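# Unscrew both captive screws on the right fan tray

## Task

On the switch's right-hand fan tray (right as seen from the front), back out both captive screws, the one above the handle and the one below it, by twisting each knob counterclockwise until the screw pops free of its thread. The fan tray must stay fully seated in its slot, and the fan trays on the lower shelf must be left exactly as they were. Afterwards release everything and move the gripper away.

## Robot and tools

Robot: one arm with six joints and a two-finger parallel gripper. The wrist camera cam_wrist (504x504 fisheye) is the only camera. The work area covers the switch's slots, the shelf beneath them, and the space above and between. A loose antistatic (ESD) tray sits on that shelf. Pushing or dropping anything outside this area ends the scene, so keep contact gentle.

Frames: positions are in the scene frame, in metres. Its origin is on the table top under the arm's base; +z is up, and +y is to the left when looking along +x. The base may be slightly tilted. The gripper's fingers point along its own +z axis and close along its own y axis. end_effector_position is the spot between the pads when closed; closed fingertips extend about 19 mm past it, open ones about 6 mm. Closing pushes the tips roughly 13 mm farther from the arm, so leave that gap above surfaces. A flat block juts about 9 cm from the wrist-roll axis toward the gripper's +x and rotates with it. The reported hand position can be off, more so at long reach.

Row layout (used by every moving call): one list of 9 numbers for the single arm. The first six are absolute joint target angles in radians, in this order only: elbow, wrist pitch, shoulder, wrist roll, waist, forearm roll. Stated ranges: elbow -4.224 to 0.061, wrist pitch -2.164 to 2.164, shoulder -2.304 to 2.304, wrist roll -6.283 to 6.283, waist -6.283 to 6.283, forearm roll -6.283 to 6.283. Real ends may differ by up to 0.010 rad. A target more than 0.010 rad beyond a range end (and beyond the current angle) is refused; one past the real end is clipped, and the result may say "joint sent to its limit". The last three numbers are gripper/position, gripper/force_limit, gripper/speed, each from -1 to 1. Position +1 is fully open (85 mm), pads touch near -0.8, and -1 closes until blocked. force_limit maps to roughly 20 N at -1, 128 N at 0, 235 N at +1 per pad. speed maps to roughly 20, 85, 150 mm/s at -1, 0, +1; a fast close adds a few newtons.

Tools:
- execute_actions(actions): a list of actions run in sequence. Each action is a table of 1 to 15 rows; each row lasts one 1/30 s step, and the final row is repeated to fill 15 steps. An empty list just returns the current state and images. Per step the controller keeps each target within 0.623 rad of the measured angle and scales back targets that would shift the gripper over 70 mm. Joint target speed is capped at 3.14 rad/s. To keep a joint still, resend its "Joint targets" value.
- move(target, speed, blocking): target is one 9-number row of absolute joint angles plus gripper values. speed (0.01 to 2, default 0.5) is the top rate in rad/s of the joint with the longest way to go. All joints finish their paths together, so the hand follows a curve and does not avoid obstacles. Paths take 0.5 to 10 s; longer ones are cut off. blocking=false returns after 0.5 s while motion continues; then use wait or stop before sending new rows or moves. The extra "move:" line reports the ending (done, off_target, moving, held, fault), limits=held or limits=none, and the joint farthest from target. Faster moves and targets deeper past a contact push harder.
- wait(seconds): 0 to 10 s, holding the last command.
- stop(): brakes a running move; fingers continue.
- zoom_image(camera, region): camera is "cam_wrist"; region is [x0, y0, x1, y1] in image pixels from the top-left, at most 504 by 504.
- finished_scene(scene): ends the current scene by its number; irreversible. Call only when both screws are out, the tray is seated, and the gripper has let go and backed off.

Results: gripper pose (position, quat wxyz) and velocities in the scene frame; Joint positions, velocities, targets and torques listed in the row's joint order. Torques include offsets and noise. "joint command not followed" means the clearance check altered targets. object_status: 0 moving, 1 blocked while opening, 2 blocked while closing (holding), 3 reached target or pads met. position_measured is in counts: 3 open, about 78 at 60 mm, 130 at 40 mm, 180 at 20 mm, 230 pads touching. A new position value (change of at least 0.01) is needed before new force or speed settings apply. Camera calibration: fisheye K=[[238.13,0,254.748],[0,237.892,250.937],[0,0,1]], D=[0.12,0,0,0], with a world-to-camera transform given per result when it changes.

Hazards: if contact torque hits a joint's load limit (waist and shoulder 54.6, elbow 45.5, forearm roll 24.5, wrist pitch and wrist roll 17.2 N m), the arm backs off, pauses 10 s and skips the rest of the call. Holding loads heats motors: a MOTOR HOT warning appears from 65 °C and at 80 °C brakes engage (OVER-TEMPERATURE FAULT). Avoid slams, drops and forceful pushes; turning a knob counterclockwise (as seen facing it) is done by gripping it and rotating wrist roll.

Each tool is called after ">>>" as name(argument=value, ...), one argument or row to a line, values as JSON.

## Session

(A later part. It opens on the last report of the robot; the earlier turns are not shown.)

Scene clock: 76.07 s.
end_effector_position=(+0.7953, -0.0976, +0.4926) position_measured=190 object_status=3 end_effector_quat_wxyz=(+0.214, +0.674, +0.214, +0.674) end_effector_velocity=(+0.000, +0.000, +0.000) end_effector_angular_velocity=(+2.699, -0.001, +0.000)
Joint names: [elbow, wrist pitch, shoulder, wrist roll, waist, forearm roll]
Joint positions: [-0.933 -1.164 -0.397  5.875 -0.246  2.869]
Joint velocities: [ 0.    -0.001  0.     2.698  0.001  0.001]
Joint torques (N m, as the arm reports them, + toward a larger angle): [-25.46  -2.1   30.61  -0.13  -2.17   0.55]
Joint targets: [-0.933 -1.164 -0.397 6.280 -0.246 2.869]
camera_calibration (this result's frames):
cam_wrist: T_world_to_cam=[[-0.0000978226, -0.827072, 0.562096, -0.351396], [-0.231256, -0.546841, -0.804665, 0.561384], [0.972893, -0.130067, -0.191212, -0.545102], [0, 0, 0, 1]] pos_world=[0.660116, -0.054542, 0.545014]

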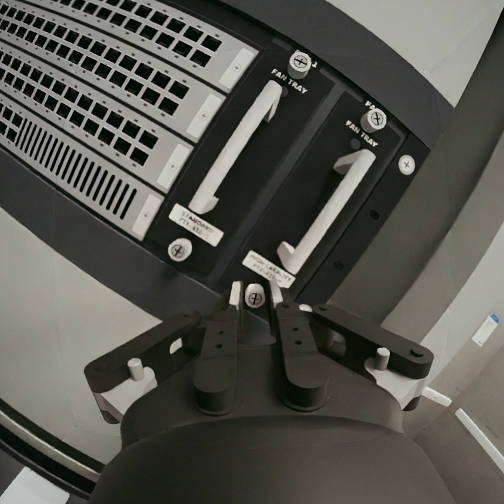

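>>> execute_actions(
  actions=[
    [[-0.93295, -1.16391, -0.39673, 6.28, -0.24639, 2.86947, -0.48, 0, 0]],
  ],
)

>>> zoom_image(
  camera="cam_wrist",
  region=[220, 260, 300, 320],
)

Scene clock: 76.93 s.
end_effector_position=(+0.7953, -0.0976, +0.4926) position_measured=190 object_status=3 end_effector_quat_wxyz=(+0.074, +0.703, +0.074, +0.703) end_effector_velocity=(+0.000, +0.001, +0.000) end_effector_angular_velocity=(+0.000, -0.000, +0.001)
Joint names: [elbow, wrist pitch, shoulder, wrist roll, waist, forearm roll]
Joint positions: [-0.933 -1.164 -0.397  6.28  -0.246  2.869]
Joint velocities: [-0.    -0.001  0.     0.     0.001 -0.   ]
Joint torques (N m, as the arm reports them, + toward a larger angle): [-26.41  -2.26  27.63   0.17  -0.31   0.65]
Joint targets: [-0.933 -1.164 -0.397 6.280 -0.246 2.869]
camera_calibration (this result's frames):
cam_wrist: T_world_to_cam=[[-0.0000031398, -0.98157, 0.191102, -0.183816], [-0.231265, -0.18592, -0.954961, 0.670658], [0.972891, -0.0441982, -0.227003, -0.519088], [0, 0, 0, 1]] pos_world=[0.660115, -0.0786823, 0.557745]

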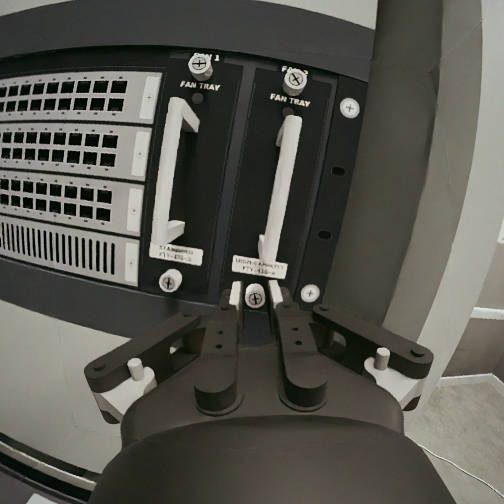

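Region (220, 260, 300, 320) of cam_wrist's 504x504 image, scaled by 6.300, with more detail than that image has; it fills the top 378 rows of this view, and the rest is white.

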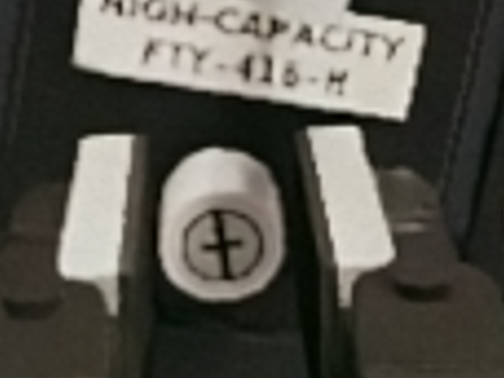

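>>> execute_actions(
  actions=[
    [[-0.93295, -1.16391, -0.39673, 6.28, -0.24639, 2.86947, -1, 0, -0.3]],
  ],
)

>>> move(
  target=[-0.93077, -1.16476, -0.39539, 0.0, -0.24676, 2.86917, -1, 0, -0.3],
  speed=2.0,
)

Scene clock: 77.83 s.
end_effector_position=(+0.7952, -0.0976, +0.4925) position_measured=207 object_status=2 end_effector_quat_wxyz=(+0.074, +0.703, +0.074, +0.703) end_effector_velocity=(+0.000, +0.001, -0.000) end_effector_angular_velocity=(+0.000, +0.000, +0.001)
Joint names: [elbow, wrist pitch, shoulder, wrist roll, waist, forearm roll]
Joint positions: [-0.933 -1.164 -0.397  6.28  -0.246  2.869]
Joint velocities: [-0.     0.    -0.    -0.001  0.002  0.001]
Joint torques (N m, as the arm reports them, + toward a larger angle): [-28.44  -1.62  27.18   0.19  -2.95   2.05]
Joint targets: [-0.933 -1.164 -0.397 6.280 -0.246 2.869]
camera_calibration (this result's frames):
cam_wrist: T_world_to_cam=[[0.000138111, -0.981586, 0.191023, -0.183807], [-0.231194, -0.185879, -0.954986, 0.670551], [0.972908, -0.0440313, -0.226962, -0.519009], [0, 0, 0, 1]] pos_world=[0.66, -0.0786337, 0.557683]

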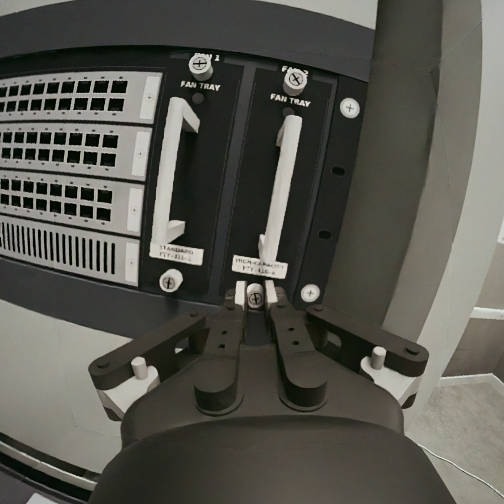

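Scene clock: 81.93 s.
end_effector_position=(+0.7945, -0.0976, +0.4926) position_measured=207 object_status=2 end_effector_quat_wxyz=(+0.073, +0.703, +0.073, +0.703) end_effector_velocity=(-0.000, -0.001, -0.000) end_effector_angular_velocity=(-0.002, +0.000, -0.002)
Joint names: [elbow, wrist pitch, shoulder, wrist roll, waist, forearm roll]
Joint positions: [-0.931 -1.165 -0.395  0.    -0.247  2.869]
Joint velocities: [-0.     0.    -0.    -0.002 -0.002  0.   ]
Joint torques (N m, as the arm reports them, + toward a larger angle): [-31.74  -1.99  27.85   0.36   0.03   3.13]
Joint targets: [-0.931 -1.165 -0.395 0.000 -0.247 2.869]
move: done; limits=none; farthest joint: the waist, 0.000 radians from its target (0.000 radians at the start)
camera_calibration (this result's frames):
cam_wrist: T_world_to_cam=[[0.000089756, -0.98223, 0.18768, -0.182221], [-0.231078, -0.182621, -0.955642, 0.671057], [0.972935, -0.0432831, -0.226989, -0.518294], [0, 0, 0, 1]] pos_world=[0.659349, -0.0788671, 0.557842]

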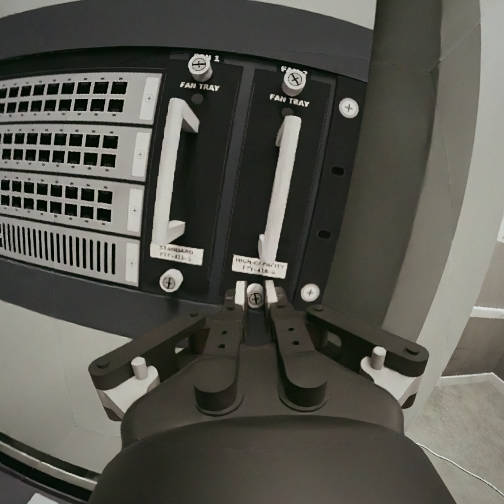

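>>> move(
  target=[-0.92788, -1.16589, -0.3936, -6.28, -0.24725, 2.86877, -1, 0, -0.3],
  speed=2.0,
)

>>> execute_actions(
  actions=[
    [[-0.92788, -1.16589, -0.3936, -6.28, -0.24725, 2.86877, -0.48, 0, 0]],
  ],
)

>>> zoom_image(
  camera="cam_wrist",
  region=[130, 200, 340, 350],
)

Scene clock: 86.47 s.
end_effector_position=(+0.7935, -0.0976, +0.4926) position_measured=207 object_status=2 end_effector_quat_wxyz=(+0.072, +0.703, +0.072, +0.704) end_effector_velocity=(-0.000, -0.000, -0.000) end_effector_angular_velocity=(-0.002, +0.001, -0.000)
Joint names: [elbow, wrist pitch, shoulder, wrist roll, waist, forearm roll]
Joint positions: [-0.928 -1.166 -0.394 -6.28  -0.247  2.869]
Joint velocities: [ 0.     0.001  0.    -0.002 -0.001 -0.001]
Joint torques (N m, as the arm reports them, + toward a larger angle): [-26.5   -2.21  29.34   0.05  -0.05   0.91]
Joint targets: [-0.928 -1.166 -0.394 -6.280 -0.247 2.869]
move: done; limits=none; farthest joint: the waist, 0.000 radians from its target (0.001 radians at the start)
camera_calibration (this result's frames):
cam_wrist: T_world_to_cam=[[0.0000046827, -0.982836, 0.184482, -0.180678], [-0.231171, -0.179486, -0.956214, 0.671461], [0.972913, -0.0426423, -0.227204, -0.517149], [0, 0, 0, 1]] pos_world=[0.658364, -0.0791115, 0.557893]

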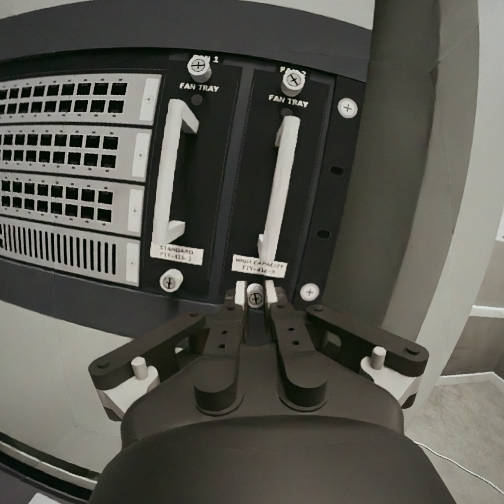

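Scene clock: 86.97 s.
end_effector_position=(+0.7935, -0.0976, +0.4926) position_measured=190 object_status=3 end_effector_quat_wxyz=(+0.072, +0.703, +0.072, +0.704) end_effector_velocity=(-0.000, -0.000, -0.000) end_effector_angular_velocity=(+0.000, +0.001, -0.000)
Joint names: [elbow, wrist pitch, shoulder, wrist roll, waist, forearm roll]
Joint positions: [-0.928 -1.166 -0.394 -6.28  -0.247  2.869]
Joint velocities: [ 0.     0.    -0.     0.    -0.001 -0.   ]
Joint torques (N m, as the arm reports them, + toward a larger angle): [-24.98  -2.29  28.8    0.14   0.02   0.72]
Joint targets: [-0.928 -1.166 -0.394 -6.280 -0.247 2.869]
camera_calibration (this result's frames):
cam_wrist: T_world_to_cam=[[-0.0000093294, -0.982796, 0.184695, -0.180775], [-0.231205, -0.179689, -0.956168, 0.671439], [0.972905, -0.0427113, -0.227225, -0.517149], [0, 0, 0, 1]] pos_world=[0.658375, -0.0791034, 0.557887]

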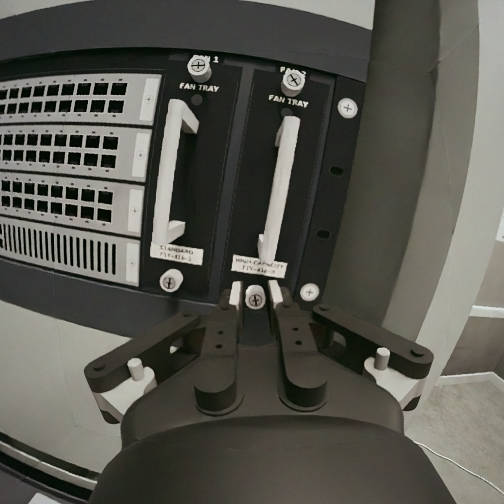

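Region (130, 200, 340, 350) of cam_wrist's 504x504 image, scaled by 2.400, with more detail than that image has; it fills the top 360 rows of this view, and the rest is white.

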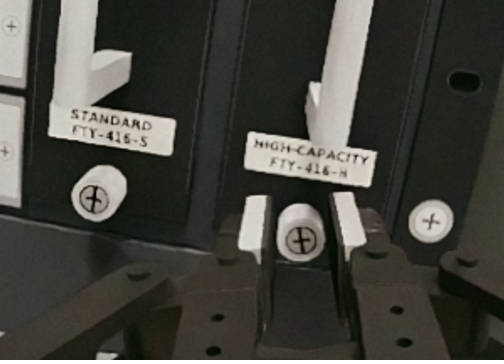

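>>> zoom_image(
  camera="cam_wrist",
  region=[220, 260, 300, 320],
)

Region (220, 260, 300, 320) of cam_wrist's 504x504 image, scaled by 6.300, with more detail than that image has; it fills the top 378 rows of this view, and the rest is white.

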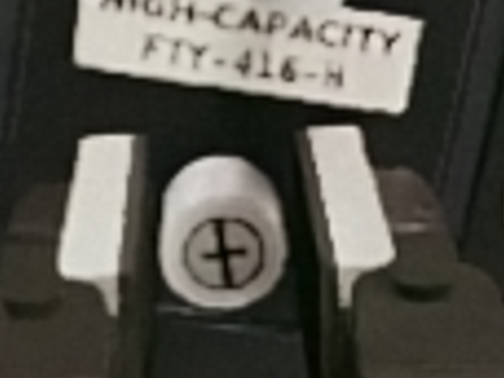

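>>> zoom_image(
  camera="cam_wrist",
  region=[170, 40, 370, 160],
)

Region (170, 40, 370, 160) of cam_wrist's 504x504 image, scaled by 2.520, with more detail than that image has; it fills the top 302 rows of this view, and the rest is white.

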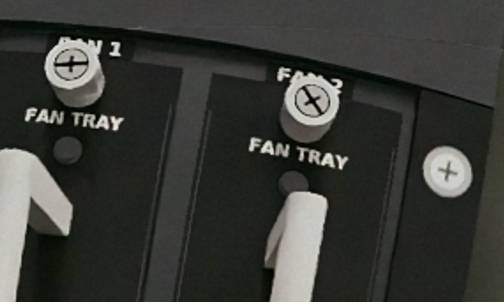

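>>> move(
  target=[-0.7728, -1.2091, -0.2822, -6.28, -0.256, 2.8643, -0.1, 0, 0.5],
  speed=0.25,
)

>>> zoom_image(
  camera="cam_wrist",
  region=[170, 220, 330, 320],
)

Scene clock: 94.30 s.
end_effector_position=(+0.7407, -0.0876, +0.4974) position_measured=141 object_status=3 end_effector_quat_wxyz=(+0.069, +0.704, +0.069, +0.704) end_effector_velocity=(-0.001, +0.000, -0.000) end_effector_angular_velocity=(+0.000, +0.001, +0.000)
Joint names: [elbow, wrist pitch, shoulder, wrist roll, waist, forearm roll]
Joint positions: [-0.773 -1.209 -0.282 -6.28  -0.256  2.864]
Joint velocities: [ 0.002 -0.     0.001 -0.    -0.    -0.   ]
Joint torques (N m, as the arm reports them, + toward a larger angle): [-24.83  -2.08  26.09   0.     1.71   1.08]
Joint targets: [-0.773 -1.209 -0.282 -6.280 -0.256 2.864]
move: done; limits=none; farthest joint: the waist, 0.000 radians from its target (0.009 radians at the start)
camera_calibration (this result's frames):
cam_wrist: T_world_to_cam=[[-0.0000264443, -0.984304, 0.176484, -0.167836], [-0.231252, -0.171694, -0.957624, 0.667057], [0.972894, -0.0408376, -0.227618, -0.46381], [0, 0, 0, 1]] pos_world=[0.605492, -0.0696124, 0.562839]

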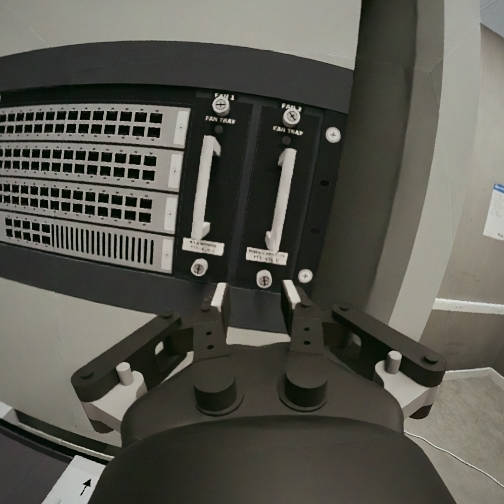

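Region (170, 220, 330, 320) of cam_wrist's 504x504 image, scaled by 3.150, with more detail than that image has; it fills the top 315 rows of this view, and the rest is white.

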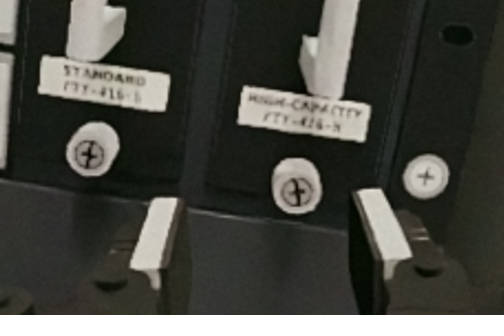

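>>> execute_actions(
  actions=[
    [[-0.8108, -1.1096, -0.2122, 6.28, -0.2703, 2.8283, -0.1, 0, 0.5]],
    [[-0.8489, -1.01, -0.1422, 6.28, -0.2845, 2.7922, -0.1, 0, 0.5]],
    [[-0.8869, -0.9105, -0.0722, 6.28, -0.2988, 2.7562, -0.1, 0, 0.5]],
    [[-0.8869, -0.9105, -0.0722, 6.28, -0.2988, 2.7562, -0.1, 0, 0.5]],
    [[-0.8869, -0.9105, -0.0722, 6.28, -0.2988, 2.7562, -0.1, 0, 0.5]],
    [[-0.8869, -0.9105, -0.0722, 6.28, -0.2988, 2.7562, -0.1, 0, 0.5]],
    [[-0.8869, -0.9105, -0.0722, 6.28, -0.2988, 2.7562, -0.1, 0, 0.5]],
    [[-0.8869, -0.9105, -0.0722, 6.28, -0.2988, 2.7562, -0.1, 0, 0.5]],
    [[-0.8869, -0.9105, -0.0722, 6.28, -0.2988, 2.7562, -0.1, 0, 0.5]],
    [[-0.8869, -0.9105, -0.0722, 6.28, -0.2988, 2.7562, -0.1, 0, 0.5]],
  ],
)

>>> move(
  target=[-1.01608, -0.87969, -0.1765, 6.28, -0.27003, 2.78426, -0.1, 0, 0.5],
  speed=0.15,
)

>>> zoom_image(
  camera="cam_wrist",
  region=[190, 230, 330, 350],
)

Scene clock: 99.90 s.
end_effector_position=(+0.7499, -0.0963, +0.6344) position_measured=141 object_status=3 end_effector_quat_wxyz=(+0.124, +0.696, +0.124, +0.696) end_effector_velocity=(-0.000, -0.000, +0.000) end_effector_angular_velocity=(+0.015, -0.000, -0.000)
Joint names: [elbow, wrist pitch, shoulder, wrist roll, waist, forearm roll]
Joint positions: [-0.887 -0.91  -0.072  6.278 -0.299  2.756]
Joint velocities: [ 0.    -0.001 -0.     0.015 -0.001 -0.   ]
Joint torques (N m, as the arm reports them, + toward a larger angle): [-30.09  -2.27  20.93   0.2   -0.96   1.34]
Joint targets: [-0.887 -0.910 -0.072 6.280 -0.299 2.756]
camera_calibration (this result's frames):
cam_wrist: T_world_to_cam=[[-0.0000332122, -0.944754, 0.32778, -0.292752], [-0.231326, -0.318883, -0.919131, 0.760401], [0.972876, -0.0758546, -0.218535, -0.451102], [0, 0, 0, 1]] pos_world=[0.614757, -0.0683178, 0.696285]

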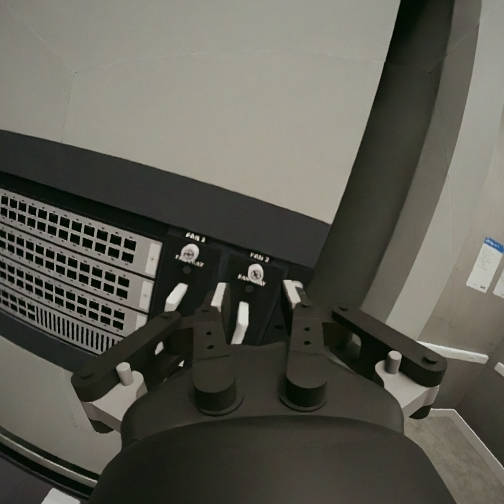

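Scene clock: 101.20 s.
end_effector_position=(+0.7968, -0.0963, +0.6345) position_measured=141 object_status=3 end_effector_quat_wxyz=(+0.118, +0.697, +0.118, +0.697) end_effector_velocity=(+0.001, +0.000, -0.000) end_effector_angular_velocity=(+0.001, +0.001, +0.000)
Joint names: [elbow, wrist pitch, shoulder, wrist roll, waist, forearm roll]
Joint positions: [-1.016 -0.88  -0.176  6.28  -0.27   2.784]
Joint velocities: [-0.002  0.001 -0.002  0.     0.001  0.   ]
Joint torques (N m, as the arm reports them, + toward a larger angle): [-29.67  -2.17  24.66   0.21   0.91   0.82]
Joint targets: [-1.016 -0.880 -0.176 6.280 -0.270 2.784]
move: done; limits=none; farthest joint: the waist, 0.000 radians from its target (0.029 radians at the start)
camera_calibration (this result's frames):
cam_wrist: T_world_to_cam=[[-0.0000546025, -0.949632, 0.313366, -0.284065], [-0.231252, -0.30486, -0.923896, 0.775654], [0.972894, -0.0725169, -0.219588, -0.495755], [0, 0, 0, 1]] pos_world=[0.661673, -0.0692426, 0.696778]

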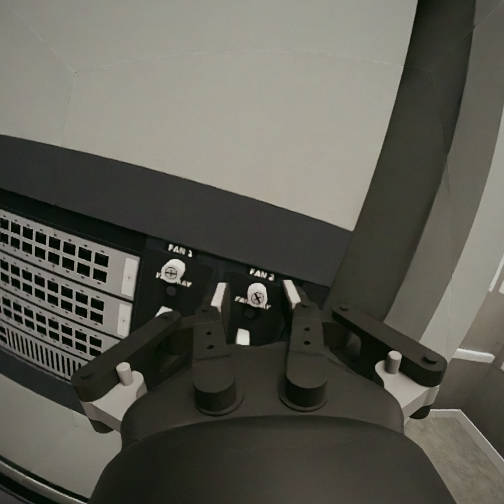

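Region (190, 230, 330, 350) of cam_wrist's 504x504 image, scaled by 3.600, with more detail than that image has; it fills the top 432 rows of this view, and the rest is white.

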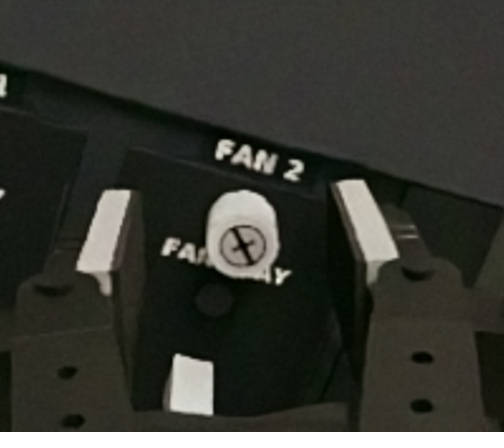

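>>> move(
  target=[-1.01835, -0.87842, -0.17675, 6.28, -0.27247, 2.78064, -0.35, 0, 0],
  speed=0.05,
)

>>> zoom_image(
  camera="cam_wrist",
  region=[190, 230, 330, 350],
)

Scene clock: 103.83 s.
end_effector_position=(+0.7971, -0.0974, +0.6354) position_measured=173 object_status=3 end_effector_quat_wxyz=(+0.119, +0.697, +0.119, +0.697) end_effector_velocity=(+0.000, -0.000, -0.000) end_effector_angular_velocity=(-0.001, +0.001, -0.000)
Joint names: [elbow, wrist pitch, shoulder, wrist roll, waist, forearm roll]
Joint positions: [-1.018 -0.878 -0.177  6.28  -0.272  2.781]
Joint velocities: [-0.001  0.001 -0.    -0.    -0.    -0.001]
Joint torques (N m, as the arm reports them, + toward a larger angle): [-29.76  -2.34  23.79   0.18   1.23   0.66]
Joint targets: [-1.018 -0.878 -0.177 6.280 -0.272 2.781]
move: done; limits=none; farthest joint: the waist, 0.000 radians from its target (0.002 radians at the start)
camera_calibration (this result's frames):
cam_wrist: T_world_to_cam=[[-0.0000367955, -0.94868, 0.316239, -0.287189], [-0.231285, -0.307656, -0.92296, 0.775298], [0.972886, -0.0731754, -0.219404, -0.496102], [0, 0, 0, 1]] pos_world=[0.661955, -0.0702274, 0.697543]

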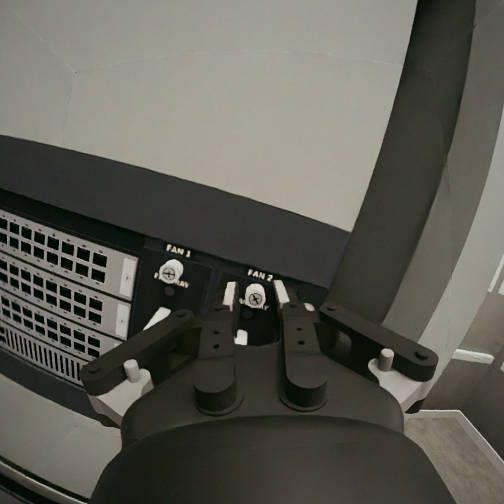

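Region (190, 230, 330, 350) of cam_wrist's 504x504 image, scaled by 3.600, with more detail than that image has; it fills the top 432 rows of this view, and the rest is white.

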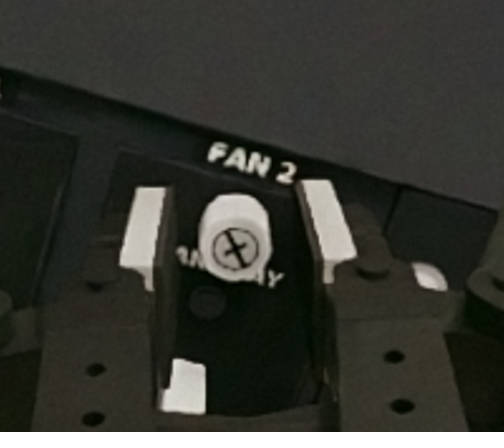

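>>> execute_actions(
  actions=[
    [[-1.01835, -0.87842, -0.17675, 6.28, -0.27247, 2.78064, -1, 0, -0.3]],
  ],
)

>>> move(
  target=[-1.01679, -0.87882, -0.17554, 3.14, -0.27278, 2.78036, -1, 0, -0.3],
  speed=1.5,
)

Scene clock: 104.67 s.
end_effector_position=(+0.7970, -0.0974, +0.6353) position_measured=206 object_status=2 end_effector_quat_wxyz=(+0.119, +0.697, +0.119, +0.697) end_effector_velocity=(+0.000, +0.001, +0.000) end_effector_angular_velocity=(+0.001, -0.001, +0.001)
Joint names: [elbow, wrist pitch, shoulder, wrist roll, waist, forearm roll]
Joint positions: [-1.018 -0.879 -0.177  6.28  -0.272  2.781]
Joint velocities: [-0.001 -0.    -0.     0.001  0.001  0.   ]
Joint torques (N m, as the arm reports them, + toward a larger angle): [-33.15  -1.7   21.85   0.13  -0.98   2.06]
Joint targets: [-1.018 -0.878 -0.177 6.280 -0.272 2.781]
camera_calibration (this result's frames):
cam_wrist: T_world_to_cam=[[0.000111951, -0.948657, 0.316308, -0.287289], [-0.231124, -0.307768, -0.922963, 0.775152], [0.972924, -0.073003, -0.219292, -0.496077], [0, 0, 0, 1]] pos_world=[0.661833, -0.0701865, 0.697522]

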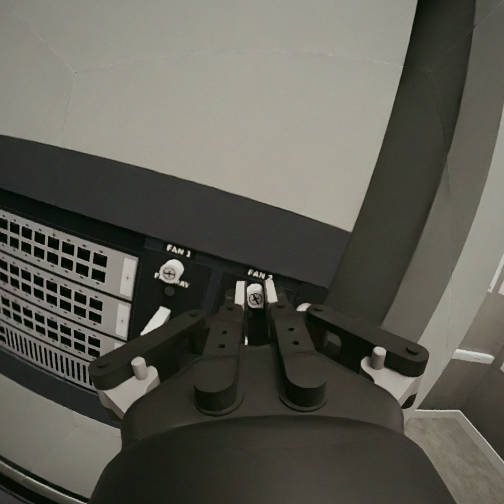

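Scene clock: 107.60 s.
end_effector_position=(+0.7966, -0.0975, +0.6353) position_measured=206 object_status=2 end_effector_quat_wxyz=(+0.697, -0.119, +0.697, -0.119) end_effector_velocity=(-0.000, -0.000, +0.000) end_effector_angular_velocity=(-0.003, +0.000, -0.000)
Joint names: [elbow, wrist pitch, shoulder, wrist roll, waist, forearm roll]
Joint positions: [-1.017 -0.879 -0.176  3.14  -0.273  2.78 ]
Joint velocities: [-0.     0.     0.    -0.002 -0.001 -0.001]
Joint torques (N m, as the arm reports them, + toward a larger angle): [-32.22  -2.35  26.19  -0.08  -3.46   3.17]
Joint targets: [-1.017 -0.879 -0.176 3.140 -0.273 2.780]
move: done; limits=none; farthest joint: the waist, 0.000 radians from its target (0.000 radians at the start)
camera_calibration (this result's frames):
cam_wrist: T_world_to_cam=[[-0.000119939, 0.949189, -0.314706, 0.298693], [-0.231582, 0.306125, 0.923394, -0.337835], [0.972815, 0.0729911, 0.219779, -0.760306], [0, 0, 0, 1]] pos_world=[0.661437, -0.124601, 0.573054]

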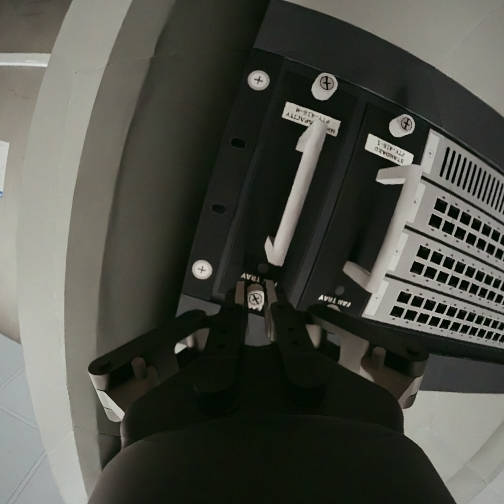

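>>> move(
  target=[-1.0131, -0.87978, -0.17267, -6.28, -0.2735, 2.7797, -1, 0, -0.3],
  speed=2.0,
)

>>> execute_actions(
  actions=[
    [[-1.0131, -0.87978, -0.17267, -6.28, -0.2735, 2.7797, -0.48, 0, 0]],
  ],
)

>>> zoom_image(
  camera="cam_wrist",
  region=[220, 260, 300, 320],
)

Scene clock: 113.57 s.
end_effector_position=(+0.7953, -0.0974, +0.6354) position_measured=206 object_status=2 end_effector_quat_wxyz=(+0.117, +0.697, +0.117, +0.697) end_effector_velocity=(-0.000, -0.001, -0.000) end_effector_angular_velocity=(-0.003, +0.001, -0.002)
Joint names: [elbow, wrist pitch, shoulder, wrist roll, waist, forearm roll]
Joint positions: [-1.013 -0.88  -0.173 -6.28  -0.273  2.78 ]
Joint velocities: [ 0.     0.    -0.    -0.003 -0.001  0.   ]
Joint torques (N m, as the arm reports them, + toward a larger angle): [-24.39  -2.78  28.22   0.22  -3.82   2.  ]
Joint targets: [-1.013 -0.880 -0.173 -6.280 -0.274 2.780]
move: done; limits=none; farthest joint: the waist, 0.000 radians from its target (0.001 radians at the start)
camera_calibration (this result's frames):
cam_wrist: T_world_to_cam=[[0.0000162323, -0.950594, 0.310438, -0.283731], [-0.231218, -0.302029, -0.924833, 0.776598], [0.972902, -0.0717638, -0.219799, -0.493935], [0, 0, 0, 1]] pos_world=[0.660119, -0.0706043, 0.697738]

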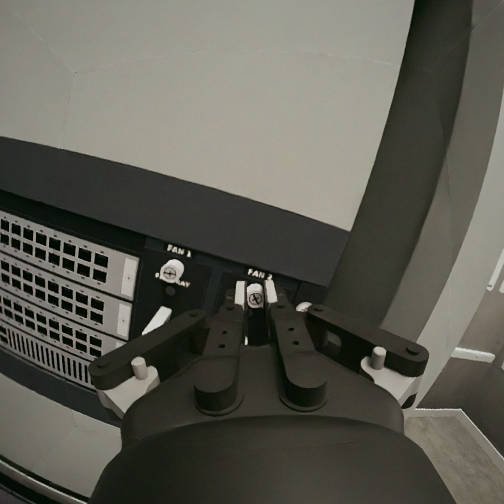

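Scene clock: 114.07 s.
end_effector_position=(+0.7952, -0.0975, +0.6354) position_measured=190 object_status=3 end_effector_quat_wxyz=(+0.117, +0.697, +0.117, +0.697) end_effector_velocity=(+0.001, +0.001, +0.000) end_effector_angular_velocity=(-0.001, +0.001, +0.001)
Joint names: [elbow, wrist pitch, shoulder, wrist roll, waist, forearm roll]
Joint positions: [-1.013 -0.88  -0.173 -6.28  -0.274  2.78 ]
Joint velocities: [-0.002  0.001 -0.001 -0.     0.001 -0.001]
Joint torques (N m, as the arm reports them, + toward a larger angle): [-30.21  -2.09  24.59   0.18  -0.99   1.87]
Joint targets: [-1.013 -0.880 -0.173 -6.280 -0.274 2.780]
camera_calibration (this result's frames):
cam_wrist: T_world_to_cam=[[-0.000155997, -0.95054, 0.310601, -0.283784], [-0.231246, -0.302148, -0.924787, 0.776521], [0.972895, -0.0719695, -0.219762, -0.493898], [0, 0, 0, 1]] pos_world=[0.660035, -0.070669, 0.697721]

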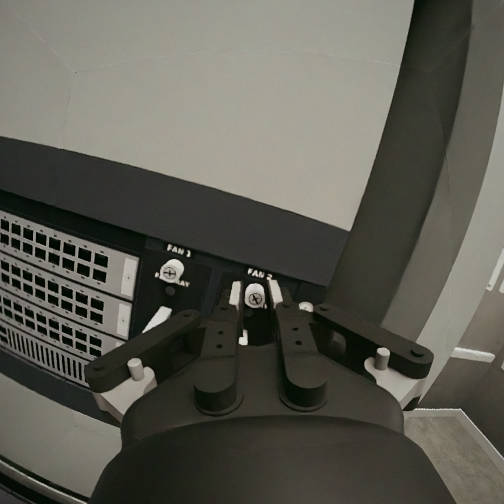

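Region (220, 260, 300, 320) of cam_wrist's 504x504 image, scaled by 6.300, with more detail than that image has; it fills the top 378 rows of this view, and the rest is white.

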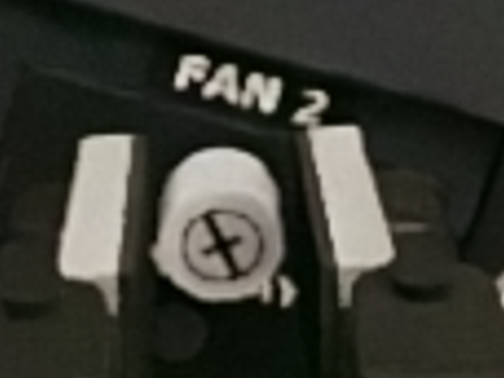

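>>> execute_actions(
  actions=[
    [[-1.0131, -0.87978, -0.17267, 6.28, -0.2735, 2.7797, -0.48, 0, 0]],
    [[-1.0131, -0.87978, -0.17267, 6.28, -0.2735, 2.7797, -0.48, 0, 0]],
    [[-1.0131, -0.87978, -0.17267, 6.28, -0.2735, 2.7797, -0.48, 0, 0]],
    [[-1.0131, -0.87978, -0.17267, 6.28, -0.2735, 2.7797, -0.48, 0, 0]],
    [[-1.0131, -0.87978, -0.17267, 6.28, -0.2735, 2.7797, -0.48, 0, 0]],
    [[-1.0131, -0.87978, -0.17267, 6.28, -0.2735, 2.7797, -0.48, 0, 0]],
    [[-1.0131, -0.87978, -0.17267, 6.28, -0.2735, 2.7797, -0.48, 0, 0]],
    [[-1.0131, -0.87978, -0.17267, 6.28, -0.2735, 2.7797, -0.48, 0, 0]],
    [[-1.0131, -0.87978, -0.17267, 6.28, -0.2735, 2.7797, -0.48, 0, 0]],
    [[-1.0131, -0.87978, -0.17267, 6.28, -0.2735, 2.7797, -0.48, 0, 0]],
    [[-1.0131, -0.87978, -0.17267, 6.28, -0.2735, 2.7797, -1, 0, -0.3]],
  ],
)

>>> move(
  target=[-1.00913, -0.88081, -0.16957, -6.28, -0.27427, 2.77899, -1, 0, -0.3],
  speed=2.0,
)

>>> execute_actions(
  actions=[
    [[-1.00913, -0.88081, -0.16957, -6.28, -0.27427, 2.77899, -0.48, 0, 0]],
  ],
)

>>> zoom_image(
  camera="cam_wrist",
  region=[220, 260, 300, 320],
)

Scene clock: 120.73 s.
end_effector_position=(+0.7952, -0.0974, +0.6353) position_measured=206 object_status=2 end_effector_quat_wxyz=(+0.119, +0.697, +0.120, +0.697) end_effector_velocity=(-0.000, -0.001, +0.000) end_effector_angular_velocity=(-0.000, -0.000, -0.002)
Joint names: [elbow, wrist pitch, shoulder, wrist roll, waist, forearm roll]
Joint positions: [-1.013 -0.88  -0.173  6.28  -0.274  2.78 ]
Joint velocities: [-0.001  0.    -0.    -0.    -0.002  0.   ]
Joint torques (N m, as the arm reports them, + toward a larger angle): [-33.74  -1.76  21.27  -0.01   0.87   2.3 ]
Joint targets: [-1.013 -0.880 -0.173 6.280 -0.274 2.780]
camera_calibration (this result's frames):
cam_wrist: T_world_to_cam=[[0.0000468643, -0.948524, 0.316707, -0.287512], [-0.231188, -0.308137, -0.922824, 0.774641], [0.972909, -0.0731755, -0.219302, -0.494302], [0, 0, 0, 1]] pos_world=[0.660012, -0.0701867, 0.697513]

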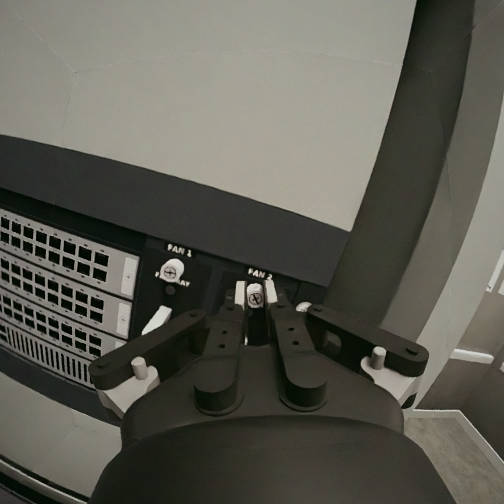

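Scene clock: 127.97 s.
end_effector_position=(+0.7939, -0.0974, +0.6354) position_measured=206 object_status=2 end_effector_quat_wxyz=(+0.117, +0.697, +0.117, +0.697) end_effector_velocity=(+0.000, +0.000, -0.000) end_effector_angular_velocity=(-0.001, -0.000, +0.000)
Joint names: [elbow, wrist pitch, shoulder, wrist roll, waist, forearm roll]
Joint positions: [-1.009 -0.881 -0.17  -6.28  -0.274  2.779]
Joint velocities: [ 0.    -0.    -0.    -0.001  0.     0.   ]
Joint torques (N m, as the arm reports them, + toward a larger angle): [-32.51  -2.06  22.81   0.32   2.57   1.69]
Joint targets: [-1.009 -0.881 -0.170 -6.280 -0.274 2.779]
move: done; limits=none; farthest joint: the waist, 0.000 radians from its target (0.001 radians at the start)
camera_calibration (this result's frames):
cam_wrist: T_world_to_cam=[[-0.000034863, -0.950502, 0.310718, -0.283881], [-0.231172, -0.302294, -0.924758, 0.776189], [0.972913, -0.0718617, -0.219719, -0.492636], [0, 0, 0, 1]] pos_world=[0.658716, -0.0705936, 0.697752]

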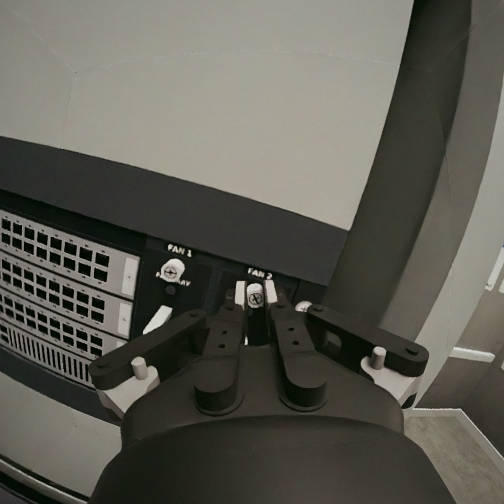

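Scene clock: 128.47 s.
end_effector_position=(+0.7939, -0.0974, +0.6354) position_measured=190 object_status=3 end_effector_quat_wxyz=(+0.117, +0.697, +0.117, +0.697) end_effector_velocity=(-0.000, -0.000, -0.000) end_effector_angular_velocity=(+0.000, +0.000, -0.000)
Joint names: [elbow, wrist pitch, shoulder, wrist roll, waist, forearm roll]
Joint positions: [-1.009 -0.881 -0.17  -6.28  -0.274  2.779]
Joint velocities: [ 0.001 -0.001  0.001  0.    -0.     0.   ]
Joint torques (N m, as the arm reports them, + toward a larger angle): [-30.64  -2.04  22.31   0.13   0.68   0.83]
Joint targets: [-1.009 -0.881 -0.170 -6.280 -0.274 2.779]
camera_calibration (this result's frames):
cam_wrist: T_world_to_cam=[[-0.0000099319, -0.950433, 0.310928, -0.284013], [-0.23122, -0.3025, -0.924679, 0.776143], [0.972902, -0.0719019, -0.219756, -0.492626], [0, 0, 0, 1]] pos_world=[0.658733, -0.070573, 0.697733]

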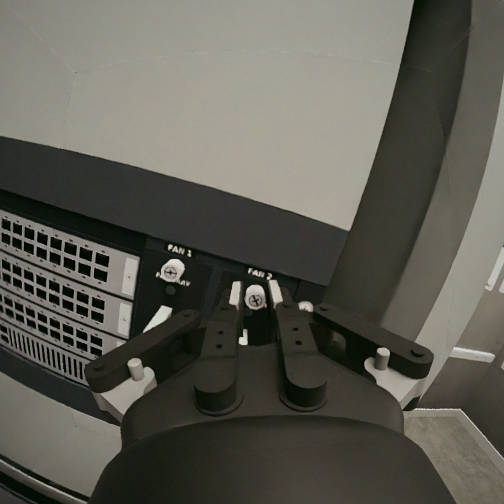

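Region (220, 260, 300, 320) of cam_wrist's 504x504 image, scaled by 6.300, with more detail than that image has; it fills the top 378 rows of this view, and the rest is white.

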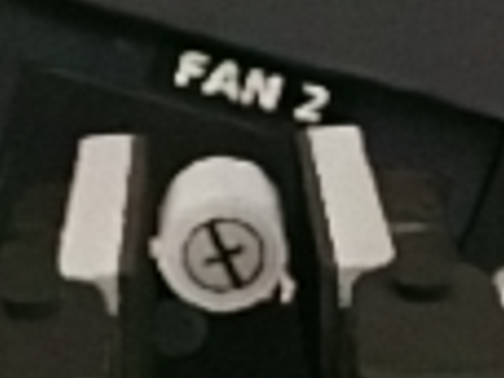

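>>> move(
  target=[-0.8869, -0.9105, -0.0722, -6.28, -0.2988, 2.7562, -0.1, 0, 0.5],
  speed=0.25,
)

>>> move(
  target=[-0.517, -1.265, -0.086, -6.104, -0.248, 2.878, -0.1, 0, 0.5],
  speed=0.6,
)

>>> zoom_image(
  camera="cam_wrist",
  region=[200, 120, 340, 280],
)

Scene clock: 129.70 s.
end_effector_position=(+0.7500, -0.0963, +0.6344) position_measured=141 object_status=3 end_effector_quat_wxyz=(+0.121, +0.697, +0.121, +0.697) end_effector_velocity=(-0.001, +0.000, +0.000) end_effector_angular_velocity=(-0.002, +0.000, +0.001)
Joint names: [elbow, wrist pitch, shoulder, wrist roll, waist, forearm roll]
Joint positions: [-0.887 -0.91  -0.072 -6.28  -0.299  2.756]
Joint velocities: [ 0.002 -0.     0.002 -0.001 -0.001 -0.002]
Joint torques (N m, as the arm reports them, + toward a larger angle): [-29.45  -2.2   20.45   0.16   1.47   1.29]
Joint targets: [-0.887 -0.910 -0.072 -6.280 -0.299 2.756]
move: done; limits=none; farthest joint: the waist, 0.000 radians from its target (0.025 radians at the start)
camera_calibration (this result's frames):
cam_wrist: T_world_to_cam=[[-0.0000118607, -0.947324, 0.320278, -0.288251], [-0.23133, -0.311588, -0.921628, 0.762703], [0.972875, -0.074101, -0.219141, -0.450647], [0, 0, 0, 1]] pos_world=[0.614856, -0.0688108, 0.696494]

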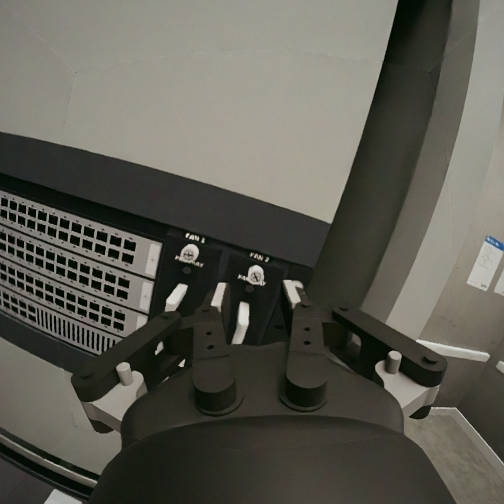

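Scene clock: 130.97 s.
end_effector_position=(+0.6507, -0.0605, +0.5004) position_measured=141 object_status=3 end_effector_quat_wxyz=(-0.001, +0.707, -0.000, +0.707) end_effector_velocity=(-0.001, +0.001, -0.002) end_effector_angular_velocity=(+0.002, +0.004, +0.001)
Joint names: [elbow, wrist pitch, shoulder, wrist roll, waist, forearm roll]
Joint positions: [-0.517 -1.265 -0.086 -6.104 -0.248  2.878]
Joint velocities: [ 0.004 -0.    -0.     0.001  0.001  0.   ]
Joint torques (N m, as the arm reports them, + toward a larger angle): [-23.13  -2.24  16.83   0.09   1.37   0.89]
Joint targets: [-0.517 -1.265 -0.086 -6.104 -0.248 2.878]
move: done; limits=none; farthest joint: the waist, 0.000 radians from its target (0.051 radians at the start)
camera_calibration (this result's frames):
cam_wrist: T_world_to_cam=[[0.000122951, -0.999824, -0.018787, -0.0449793], [-0.231513, 0.0182482, -0.972661, 0.672973], [0.972832, 0.00446903, -0.23147, -0.369768], [0, 0, 0, 1]] pos_world=[0.51553, -0.0555994, 0.56814]

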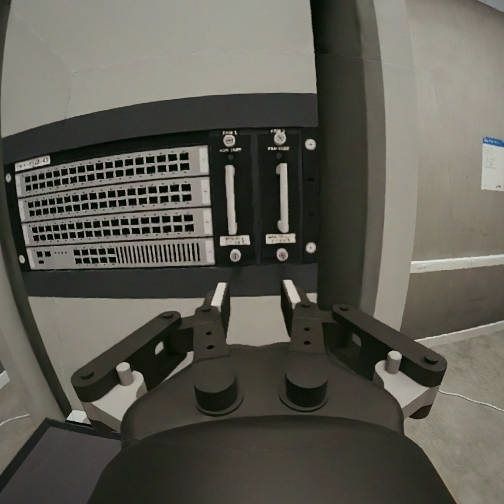

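Region (200, 120, 340, 280) of cam_wrist's 504x504 image, scaled by 3.150, with more detail than that image has; it fills the left 441 columns of this view, and the rest is white.

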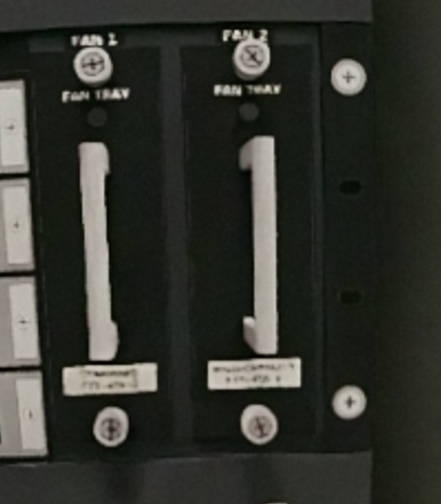

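Both screws on the right fan tray have sprung out. The tray is still seated and the gripper is clear, so I'm ending scene 1.

>>> finished_scene(
  scene=1,
)

The scene is finished: the task was done.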